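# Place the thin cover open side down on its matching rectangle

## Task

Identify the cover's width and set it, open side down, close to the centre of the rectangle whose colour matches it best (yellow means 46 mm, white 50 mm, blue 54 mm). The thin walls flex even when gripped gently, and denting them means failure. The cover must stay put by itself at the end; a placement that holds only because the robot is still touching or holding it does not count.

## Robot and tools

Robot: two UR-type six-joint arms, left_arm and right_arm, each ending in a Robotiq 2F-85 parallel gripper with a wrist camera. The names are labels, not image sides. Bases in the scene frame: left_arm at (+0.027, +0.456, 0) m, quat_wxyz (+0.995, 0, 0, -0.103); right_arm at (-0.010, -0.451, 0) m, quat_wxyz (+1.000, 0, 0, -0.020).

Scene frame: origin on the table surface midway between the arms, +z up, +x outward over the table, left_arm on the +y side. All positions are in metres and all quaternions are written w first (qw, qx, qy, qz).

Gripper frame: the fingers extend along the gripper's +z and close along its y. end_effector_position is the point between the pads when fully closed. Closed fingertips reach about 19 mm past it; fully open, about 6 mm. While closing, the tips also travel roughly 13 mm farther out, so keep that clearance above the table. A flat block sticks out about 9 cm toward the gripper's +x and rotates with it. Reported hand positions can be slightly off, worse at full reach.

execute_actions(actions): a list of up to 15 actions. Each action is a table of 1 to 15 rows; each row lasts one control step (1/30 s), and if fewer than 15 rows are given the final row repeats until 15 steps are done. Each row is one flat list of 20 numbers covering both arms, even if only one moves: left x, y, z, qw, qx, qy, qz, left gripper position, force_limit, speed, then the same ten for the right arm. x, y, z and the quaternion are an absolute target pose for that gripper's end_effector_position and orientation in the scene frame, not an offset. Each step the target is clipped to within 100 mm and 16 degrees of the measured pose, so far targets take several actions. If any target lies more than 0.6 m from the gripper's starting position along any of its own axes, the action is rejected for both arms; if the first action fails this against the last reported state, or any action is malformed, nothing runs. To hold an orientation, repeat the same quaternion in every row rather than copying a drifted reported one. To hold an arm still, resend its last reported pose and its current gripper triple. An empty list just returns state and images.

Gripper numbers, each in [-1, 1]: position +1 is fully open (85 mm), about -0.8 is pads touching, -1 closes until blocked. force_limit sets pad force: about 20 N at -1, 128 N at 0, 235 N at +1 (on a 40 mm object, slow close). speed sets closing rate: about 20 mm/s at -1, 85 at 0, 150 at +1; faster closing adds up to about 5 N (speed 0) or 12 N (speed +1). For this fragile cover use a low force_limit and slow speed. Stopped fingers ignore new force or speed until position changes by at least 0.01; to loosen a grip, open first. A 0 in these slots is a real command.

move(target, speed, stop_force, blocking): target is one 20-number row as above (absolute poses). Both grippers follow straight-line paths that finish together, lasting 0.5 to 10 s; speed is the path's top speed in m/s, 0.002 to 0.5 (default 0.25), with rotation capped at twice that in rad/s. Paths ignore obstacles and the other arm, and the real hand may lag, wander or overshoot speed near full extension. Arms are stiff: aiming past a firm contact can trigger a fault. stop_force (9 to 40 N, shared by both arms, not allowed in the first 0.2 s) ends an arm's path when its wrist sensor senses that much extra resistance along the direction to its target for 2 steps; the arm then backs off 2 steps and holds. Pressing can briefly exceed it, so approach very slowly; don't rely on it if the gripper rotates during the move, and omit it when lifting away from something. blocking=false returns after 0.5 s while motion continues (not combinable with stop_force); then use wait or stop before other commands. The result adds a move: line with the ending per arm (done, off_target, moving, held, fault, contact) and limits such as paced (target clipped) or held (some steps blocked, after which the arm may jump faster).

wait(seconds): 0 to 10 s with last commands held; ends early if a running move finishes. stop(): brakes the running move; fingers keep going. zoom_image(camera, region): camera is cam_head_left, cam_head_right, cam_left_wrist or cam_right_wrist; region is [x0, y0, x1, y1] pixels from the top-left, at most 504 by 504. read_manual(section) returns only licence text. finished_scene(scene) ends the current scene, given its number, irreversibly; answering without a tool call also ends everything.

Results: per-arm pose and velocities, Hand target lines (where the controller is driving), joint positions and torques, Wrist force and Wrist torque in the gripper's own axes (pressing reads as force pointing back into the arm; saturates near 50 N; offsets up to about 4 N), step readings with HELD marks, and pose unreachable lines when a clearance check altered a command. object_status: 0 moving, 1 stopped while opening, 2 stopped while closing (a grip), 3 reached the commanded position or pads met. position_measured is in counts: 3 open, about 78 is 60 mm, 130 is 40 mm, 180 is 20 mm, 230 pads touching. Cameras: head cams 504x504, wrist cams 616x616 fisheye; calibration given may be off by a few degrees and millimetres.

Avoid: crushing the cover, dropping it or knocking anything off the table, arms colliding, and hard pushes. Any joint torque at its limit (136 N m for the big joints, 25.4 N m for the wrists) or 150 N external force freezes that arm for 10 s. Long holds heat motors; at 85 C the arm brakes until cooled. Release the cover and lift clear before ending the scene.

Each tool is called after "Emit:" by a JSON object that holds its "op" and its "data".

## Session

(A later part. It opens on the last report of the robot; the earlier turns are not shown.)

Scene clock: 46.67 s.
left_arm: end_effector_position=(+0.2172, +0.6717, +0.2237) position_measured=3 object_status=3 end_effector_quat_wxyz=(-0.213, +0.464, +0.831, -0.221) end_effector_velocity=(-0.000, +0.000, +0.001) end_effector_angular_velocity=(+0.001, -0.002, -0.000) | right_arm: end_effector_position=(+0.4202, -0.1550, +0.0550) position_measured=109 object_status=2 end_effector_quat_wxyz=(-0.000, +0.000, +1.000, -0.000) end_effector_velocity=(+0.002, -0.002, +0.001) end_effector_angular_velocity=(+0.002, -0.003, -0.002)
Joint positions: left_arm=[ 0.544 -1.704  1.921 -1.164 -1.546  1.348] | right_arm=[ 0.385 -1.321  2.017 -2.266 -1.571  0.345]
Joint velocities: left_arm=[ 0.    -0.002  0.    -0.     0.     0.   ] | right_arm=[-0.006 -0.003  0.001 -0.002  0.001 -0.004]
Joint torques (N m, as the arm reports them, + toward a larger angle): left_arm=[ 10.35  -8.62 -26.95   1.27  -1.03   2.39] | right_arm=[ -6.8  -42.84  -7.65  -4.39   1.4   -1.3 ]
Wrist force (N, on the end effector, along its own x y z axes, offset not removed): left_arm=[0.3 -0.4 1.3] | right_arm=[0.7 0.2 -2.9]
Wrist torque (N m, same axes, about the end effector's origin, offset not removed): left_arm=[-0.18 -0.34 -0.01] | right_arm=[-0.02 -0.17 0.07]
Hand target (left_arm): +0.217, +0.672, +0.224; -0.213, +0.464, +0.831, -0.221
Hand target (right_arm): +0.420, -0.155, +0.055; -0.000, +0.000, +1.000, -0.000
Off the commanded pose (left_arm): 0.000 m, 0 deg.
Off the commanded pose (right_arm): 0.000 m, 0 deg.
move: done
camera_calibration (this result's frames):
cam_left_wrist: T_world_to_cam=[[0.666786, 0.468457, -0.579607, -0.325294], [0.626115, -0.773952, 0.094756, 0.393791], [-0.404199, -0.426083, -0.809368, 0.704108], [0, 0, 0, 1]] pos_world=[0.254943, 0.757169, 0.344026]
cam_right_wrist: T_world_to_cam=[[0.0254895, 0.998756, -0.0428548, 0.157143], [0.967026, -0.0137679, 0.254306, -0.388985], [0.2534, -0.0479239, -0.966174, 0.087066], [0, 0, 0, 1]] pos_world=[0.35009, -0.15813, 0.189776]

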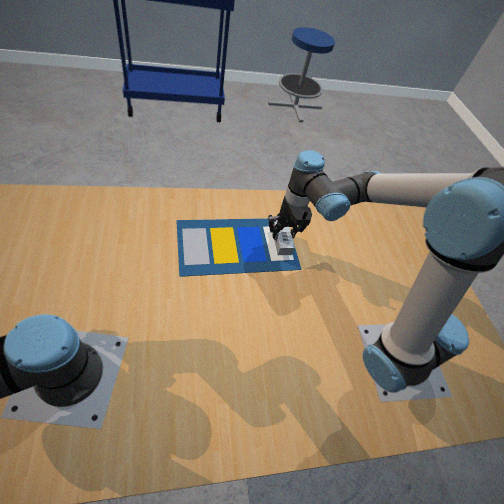

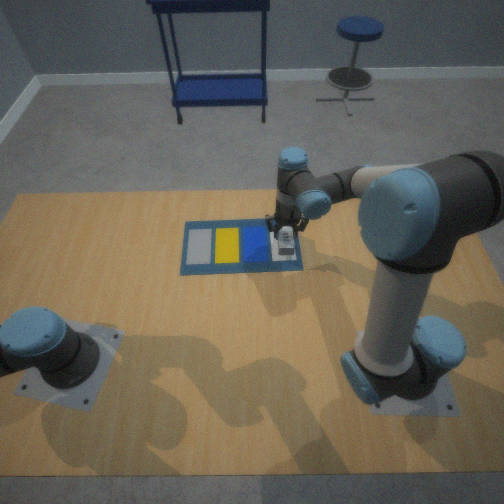

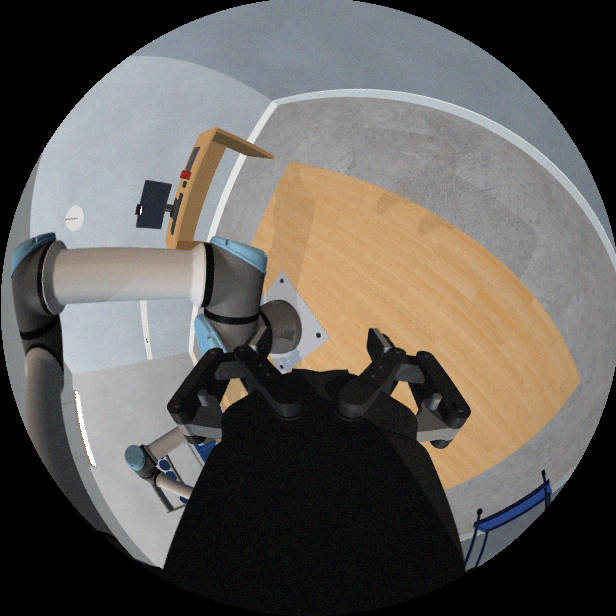

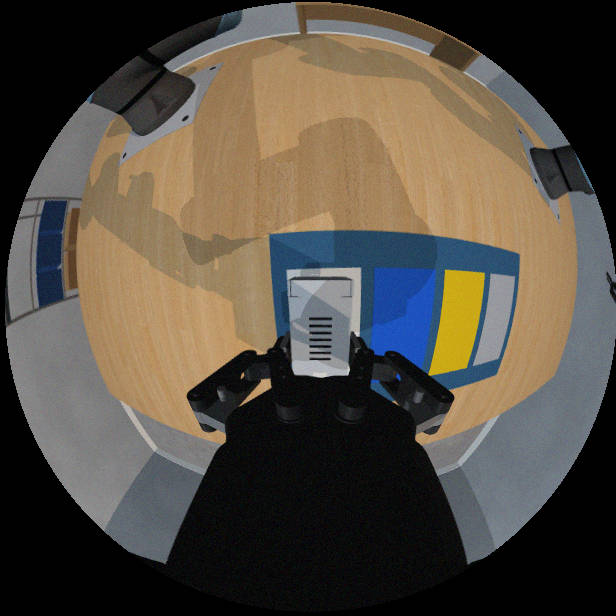

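Emit:
{"op": "move", "data": {"target": [0.2172,0.6717,0.2237,-0.213,0.464,0.831,-0.221,1,-1,-1,0.425,-0.15,0.042,0,0,1,0,-1,-1,-1], "speed": 0.04}}

Emit:
{"op": "move", "data": {"target": [0.2172,0.6717,0.2237,-0.213,0.464,0.831,-0.221,1,-1,-1,0.425,-0.15,0.03,0,0,1,0,-1,-1,-1], "speed": 0.006, "stop_force": 9}}

Scene clock: 52.03 s.
left_arm: end_effector_position=(+0.2172, +0.6717, +0.2237) position_measured=3 object_status=3 end_effector_quat_wxyz=(-0.213, +0.464, +0.831, -0.221) end_effector_velocity=(+0.000, -0.000, -0.000) end_effector_angular_velocity=(-0.001, -0.000, -0.001) | right_arm: end_effector_position=(+0.4249, -0.1501, +0.0422) position_measured=109 object_status=2 end_effector_quat_wxyz=(-0.000, -0.000, +1.000, +0.000) end_effector_velocity=(+0.001, +0.001, -0.002) end_effector_angular_velocity=(+0.001, -0.001, -0.000)
Joint positions: left_arm=[ 0.544 -1.704  1.921 -1.164 -1.546  1.348] | right_arm=[ 0.39  -1.286  2.012 -2.297 -1.571  0.351]
Joint velocities: left_arm=[-0.     0.     0.    -0.    -0.     0.001] | right_arm=[ 0.001  0.005 -0.002 -0.005  0.     0.001]
Joint torques (N m, as the arm reports them, + toward a larger angle): left_arm=[ 10.14  -9.5  -26.59   1.2   -0.98   2.32] | right_arm=[  7.63 -20.84 -27.85  -4.02   1.36   1.47]
Wrist force (N, on the end effector, along its own x y z axes, offset not removed): left_arm=[2.1 0.5 -0.1] | right_arm=[1.0 0.3 -2.1]
Wrist torque (N m, same axes, about the end effector's origin, offset not removed): left_arm=[0.07 -0.45 -0.11] | right_arm=[-0.04 -0.26 0.04]
Hand target (left_arm): +0.217, +0.672, +0.224; -0.213, +0.464, +0.831, -0.221
Hand target (right_arm): +0.425, -0.150, +0.042; +0.000, +0.000, +1.000, +0.000
Off the commanded pose (left_arm): 0.000 m, 0 deg.
Off the commanded pose (right_arm): 0.000 m, 0 deg.
move: done
camera_calibration (this result's frames):
cam_left_wrist: T_world_to_cam=[[0.666786, 0.468457, -0.579607, -0.325294], [0.626115, -0.773952, 0.0947561, 0.393791], [-0.404199, -0.426083, -0.809368, 0.704108], [0, 0, 0, 1]] pos_world=[0.254943, 0.757169, 0.344026]
cam_right_wrist: T_world_to_cam=[[0.0254684, 0.998787, -0.0421527, 0.15151], [0.966969, -0.0139156, 0.254514, -0.390184], [0.253619, -0.0472424, -0.96615, 0.0737239], [0, 0, 0, 1]] pos_world=[0.354739, -0.153273, 0.176922]

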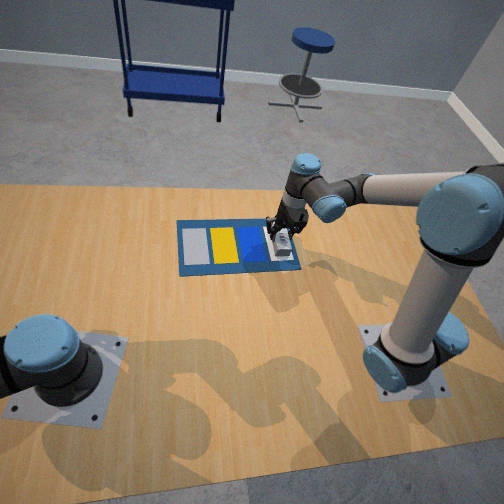

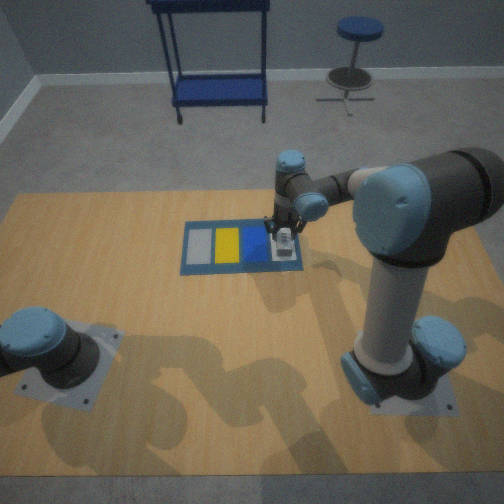

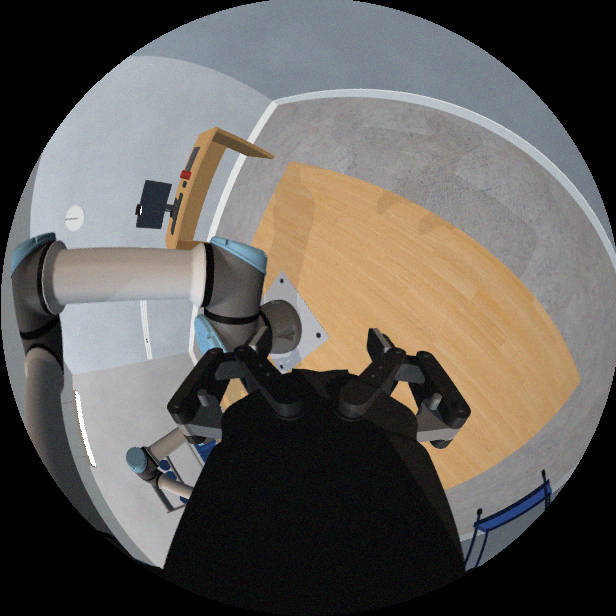

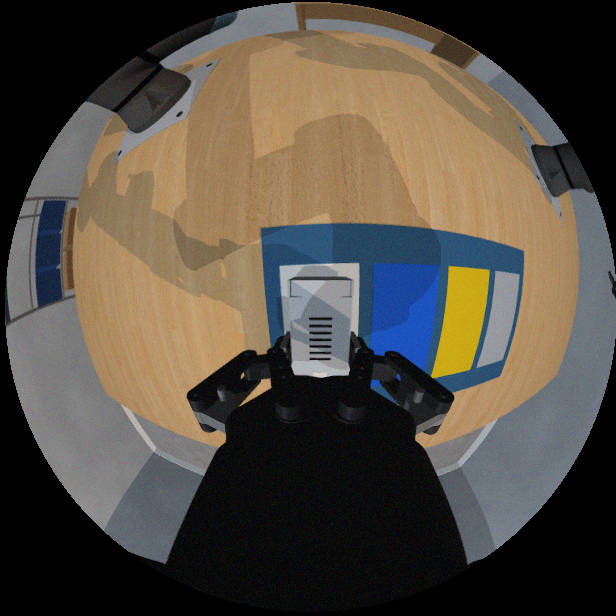

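Scene clock: 54.27 s.
left_arm: end_effector_position=(+0.2172, +0.6717, +0.2237) position_measured=3 object_status=3 end_effector_quat_wxyz=(-0.213, +0.464, +0.831, -0.221) end_effector_velocity=(+0.000, -0.000, -0.000) end_effector_angular_velocity=(-0.001, +0.001, -0.002) | right_arm: end_effector_position=(+0.4250, -0.1500, +0.0301) position_measured=109 object_status=2 end_effector_quat_wxyz=(-0.000, +0.000, +1.000, -0.000) end_effector_velocity=(+0.001, -0.000, -0.001) end_effector_angular_velocity=(+0.000, -0.002, -0.002)
Joint positions: left_arm=[ 0.544 -1.704  1.921 -1.164 -1.546  1.348] | right_arm=[ 0.39  -1.264  2.023 -2.329 -1.571  0.351]
Joint velocities: left_arm=[-0.001  0.001  0.     0.     0.     0.001] | right_arm=[-0.001  0.003 -0.    -0.005 -0.     0.001]
Joint torques (N m, as the arm reports them, + toward a larger angle): left_arm=[ 10.38  -9.44 -26.61   1.2   -0.99   2.43] | right_arm=[  8.33 -18.15  -8.17  -3.83   1.02   1.47]
Wrist force (N, on the end effector, along its own x y z axes, offset not removed): left_arm=[1.2 -0.4 -0.6] | right_arm=[2.6 0.8 -11.1]
Wrist torque (N m, same axes, about the end effector's origin, offset not removed): left_arm=[-0.09 -0.33 0.00] | right_arm=[0.23 -0.40 0.00]
Hand target (left_arm): +0.217, +0.672, +0.224; -0.213, +0.464, +0.831, -0.221
Hand target (right_arm): +0.425, -0.150, +0.030; -0.000, -0.000, +1.000, -0.000
Off the commanded pose (left_arm): 0.000 m, 0 deg.
Off the commanded pose (right_arm): 0.000 m, 0 deg.
move: done
camera_calibration (this result's frames):
cam_left_wrist: T_world_to_cam=[[0.666786, 0.468457, -0.579607, -0.325294], [0.626115, -0.773952, 0.0947563, 0.393791], [-0.404199, -0.426083, -0.809368, 0.704108], [0, 0, 0, 1]] pos_world=[0.254943, 0.757169, 0.344026]
cam_right_wrist: T_world_to_cam=[[0.025469, 0.998786, -0.0421539, 0.150926], [0.966971, -0.0139162, 0.254507, -0.387194], [0.253611, -0.0472437, -0.966152, 0.0620788], [0, 0, 0, 1]] pos_world=[0.354817, -0.153198, 0.164883]

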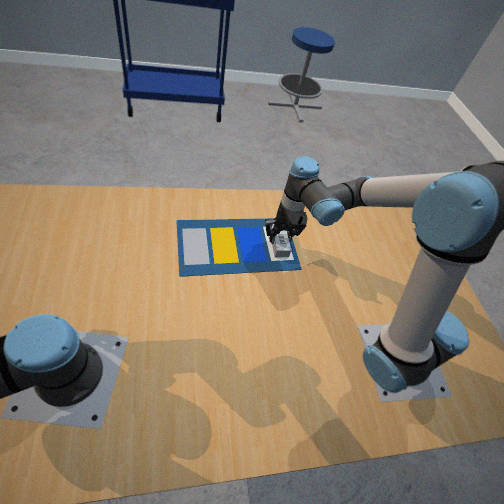

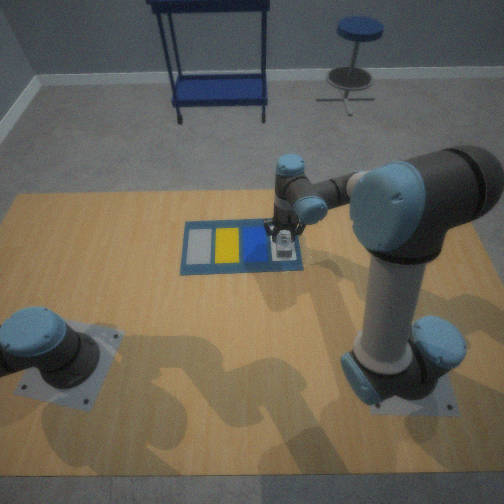

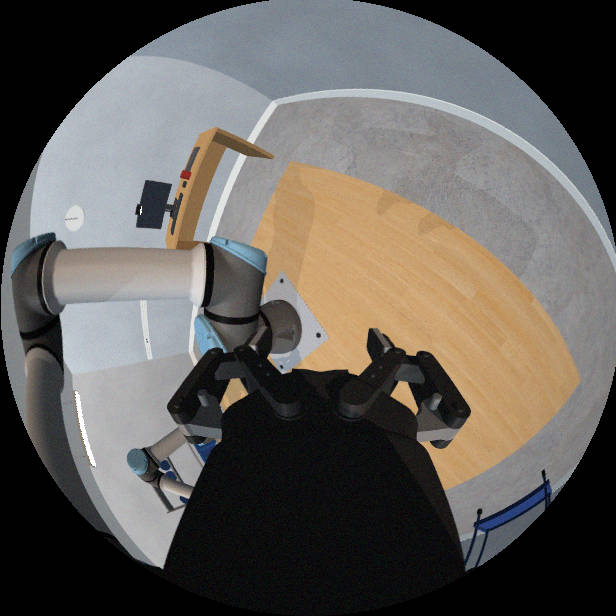

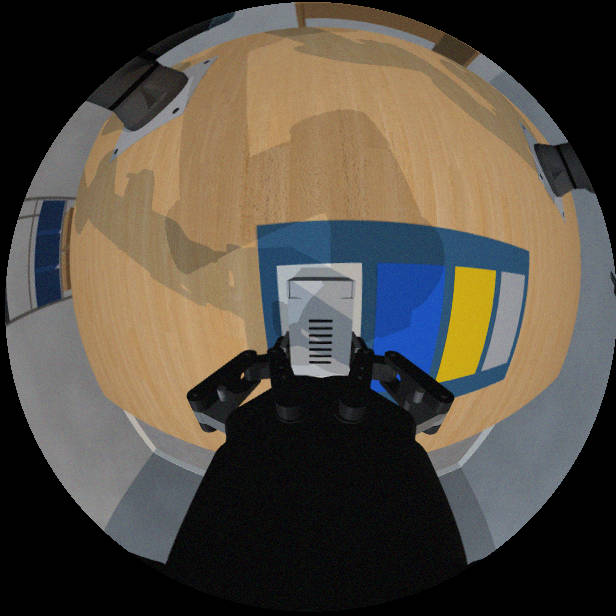

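Emit:
{"op": "move", "data": {"target": [0.2172,0.6717,0.2237,-0.213,0.464,0.831,-0.221,1,-1,-1,0.425,-0.15,0.03,0,0,1,0,0.7,-1,0]}}

Emit:
{"op": "move", "data": {"target": [0.2172,0.6717,0.2237,-0.213,0.464,0.831,-0.221,1,-1,-1,0.425,-0.15,0.11,0,0,1,0,0.7,-1,0], "speed": 0.15}}

Scene clock: 58.27 s.
left_arm: end_effector_position=(+0.2172, +0.6717, +0.2237) position_measured=3 object_status=3 end_effector_quat_wxyz=(-0.213, +0.464, +0.831, -0.221) end_effector_velocity=(+0.000, -0.000, -0.000) end_effector_angular_velocity=(-0.001, +0.000, +0.000) | right_arm: end_effector_position=(+0.4250, -0.1500, +0.0299) position_measured=41 object_status=0 end_effector_quat_wxyz=(-0.000, -0.000, +1.000, -0.000) end_effector_velocity=(-0.001, +0.000, -0.000) end_effector_angular_velocity=(-0.001, +0.001, +0.001)
Joint positions: left_arm=[ 0.544 -1.704  1.921 -1.164 -1.546  1.348] | right_arm=[ 0.39  -1.264  2.023 -2.33  -1.571  0.351]
Joint velocities: left_arm=[-0.     0.001 -0.    -0.    -0.001  0.   ] | right_arm=[ 0.001  0.     0.001  0.001 -0.     0.   ]
Joint torques (N m, as the arm reports them, + toward a larger angle): left_arm=[ 10.09  -9.97 -25.76   1.22  -0.8    2.31] | right_arm=[  8.12 -38.32 -13.58  -2.45   0.15   1.51]
Wrist force (N, on the end effector, along its own x y z axes, offset not removed): left_arm=[0.6 -1.5 2.3] | right_arm=[0.9 0.7 -3.2]
Wrist torque (N m, same axes, about the end effector's origin, offset not removed): left_arm=[-0.30 -0.13 -0.20] | right_arm=[0.16 -0.27 0.04]
Hand target (left_arm): +0.217, +0.672, +0.224; -0.213, +0.464, +0.831, -0.221
Hand target (right_arm): +0.425, -0.150, +0.030; +0.000, +0.000, +1.000, +0.000
Off the commanded pose (left_arm): 0.000 m, 0 deg.
Off the commanded pose (right_arm): 0.000 m, 0 deg.
move: done
camera_calibration (this result's frames):
cam_left_wrist: T_world_to_cam=[[0.666786, 0.468457, -0.579607, -0.325294], [0.626115, -0.773952, 0.0947562, 0.393791], [-0.404199, -0.426083, -0.809368, 0.704108], [0, 0, 0, 1]] pos_world=[0.254943, 0.757169, 0.344026]
cam_right_wrist: T_world_to_cam=[[0.0254629, 0.998785, -0.0421849, 0.150931], [0.966991, -0.0139062, 0.254431, -0.387121], [0.253535, -0.0472709, -0.966171, 0.0619275], [0, 0, 0, 1]] pos_world=[0.354799, -0.153203, 0.164695]

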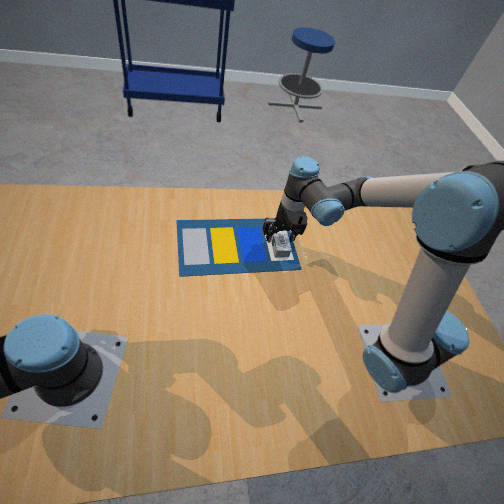

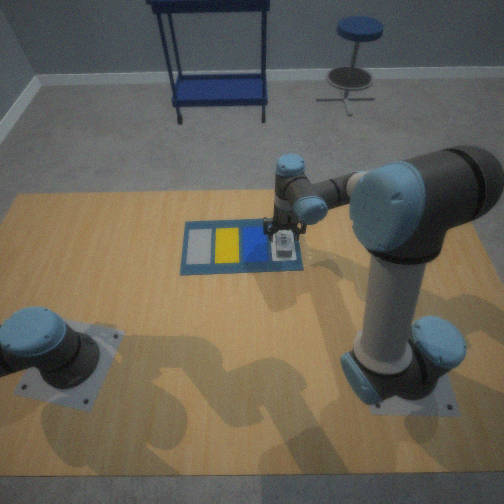

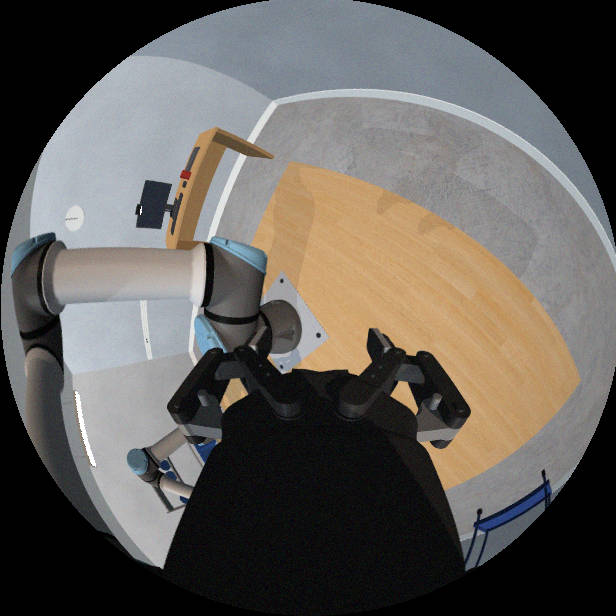

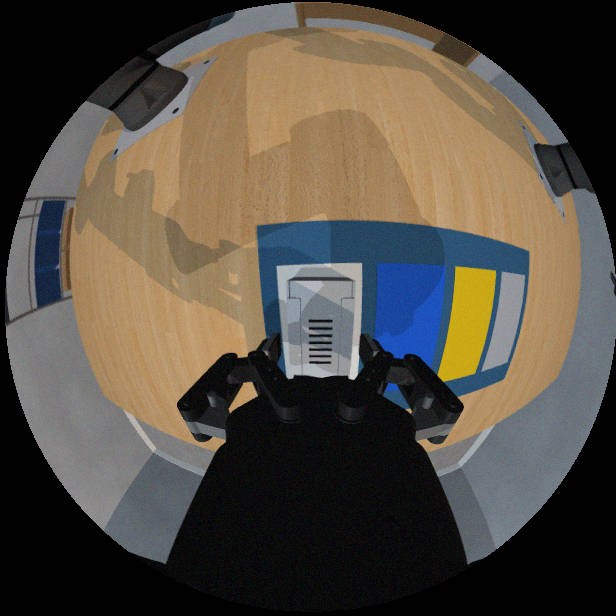

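Scene clock: 59.33 s.
left_arm: end_effector_position=(+0.2172, +0.6717, +0.2237) position_measured=3 object_status=3 end_effector_quat_wxyz=(-0.213, +0.464, +0.831, -0.221) end_effector_velocity=(-0.000, -0.000, -0.000) end_effector_angular_velocity=(+0.000, +0.000, +0.001) | right_arm: end_effector_position=(+0.4249, -0.1500, +0.1098) position_measured=41 object_status=3 end_effector_quat_wxyz=(+0.000, -0.000, +1.000, +0.000) end_effector_velocity=(+0.001, +0.000, +0.003) end_effector_angular_velocity=(+0.001, -0.001, -0.001)
Joint positions: left_arm=[ 0.544 -1.704  1.921 -1.164 -1.546  1.348] | right_arm=[ 0.39  -1.388  1.932 -2.115 -1.571  0.351]
Joint velocities: left_arm=[ 0.    -0.     0.    -0.    -0.    -0.001] | right_arm=[-0.    -0.003 -0.005  0.007  0.     0.   ]
Joint torques (N m, as the arm reports them, + toward a larger angle): left_arm=[ 10.43  -9.43 -25.48   1.26  -0.94   2.3 ] | right_arm=[ -5.54 -41.8  -27.49  -1.73   0.3   -0.99]
Wrist force (N, on the end effector, along its own x y z axes, offset not removed): left_arm=[1.3 -0.6 2.4] | right_arm=[3.2 0.7 -1.8]
Wrist torque (N m, same axes, about the end effector's origin, offset not removed): left_arm=[-0.07 -0.43 -0.17] | right_arm=[-0.09 -0.57 0.12]
Hand target (left_arm): +0.217, +0.672, +0.224; -0.213, +0.464, +0.831, -0.221
Hand target (right_arm): +0.425, -0.150, +0.110; +0.000, +0.000, +1.000, +0.000
Off the commanded pose (left_arm): 0.000 m, 0 deg.
Off the commanded pose (right_arm): 0.000 m, 0 deg.
move: done
camera_calibration (this result's frames):
cam_left_wrist: T_world_to_cam=[[0.666786, 0.468457, -0.579607, -0.325294], [0.626114, -0.773952, 0.0947559, 0.393791], [-0.404199, -0.426083, -0.809368, 0.704108], [0, 0, 0, 1]] pos_world=[0.254943, 0.757169, 0.344026]
cam_right_wrist: T_world_to_cam=[[0.0254386, 0.998791, -0.0420558, 0.154272], [0.966949, -0.0139077, 0.254589, -0.407389], [0.253697, -0.0471422, -0.966134, 0.139032], [0, 0, 0, 1]] pos_world=[0.354728, -0.153197, 0.244529]

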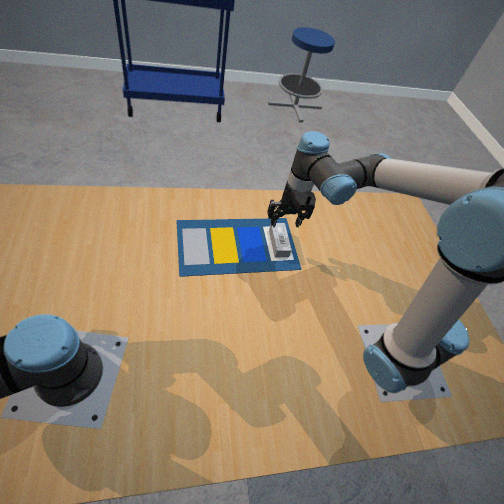

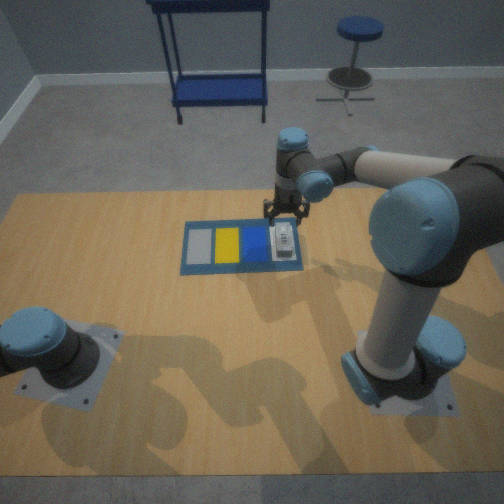

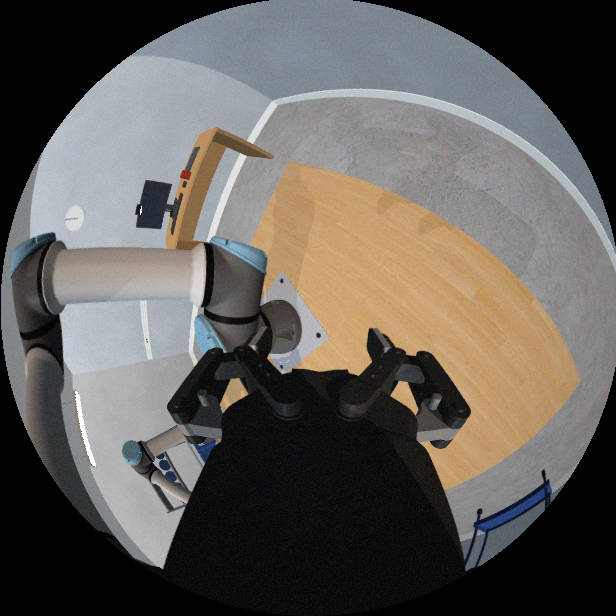

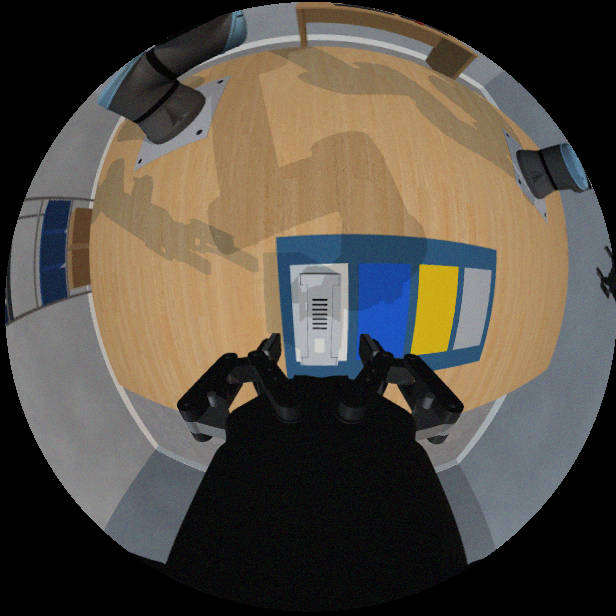

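Emit:
{"op": "finished_scene", "data": {"scene": 1}}

The scene is finished: the task was done.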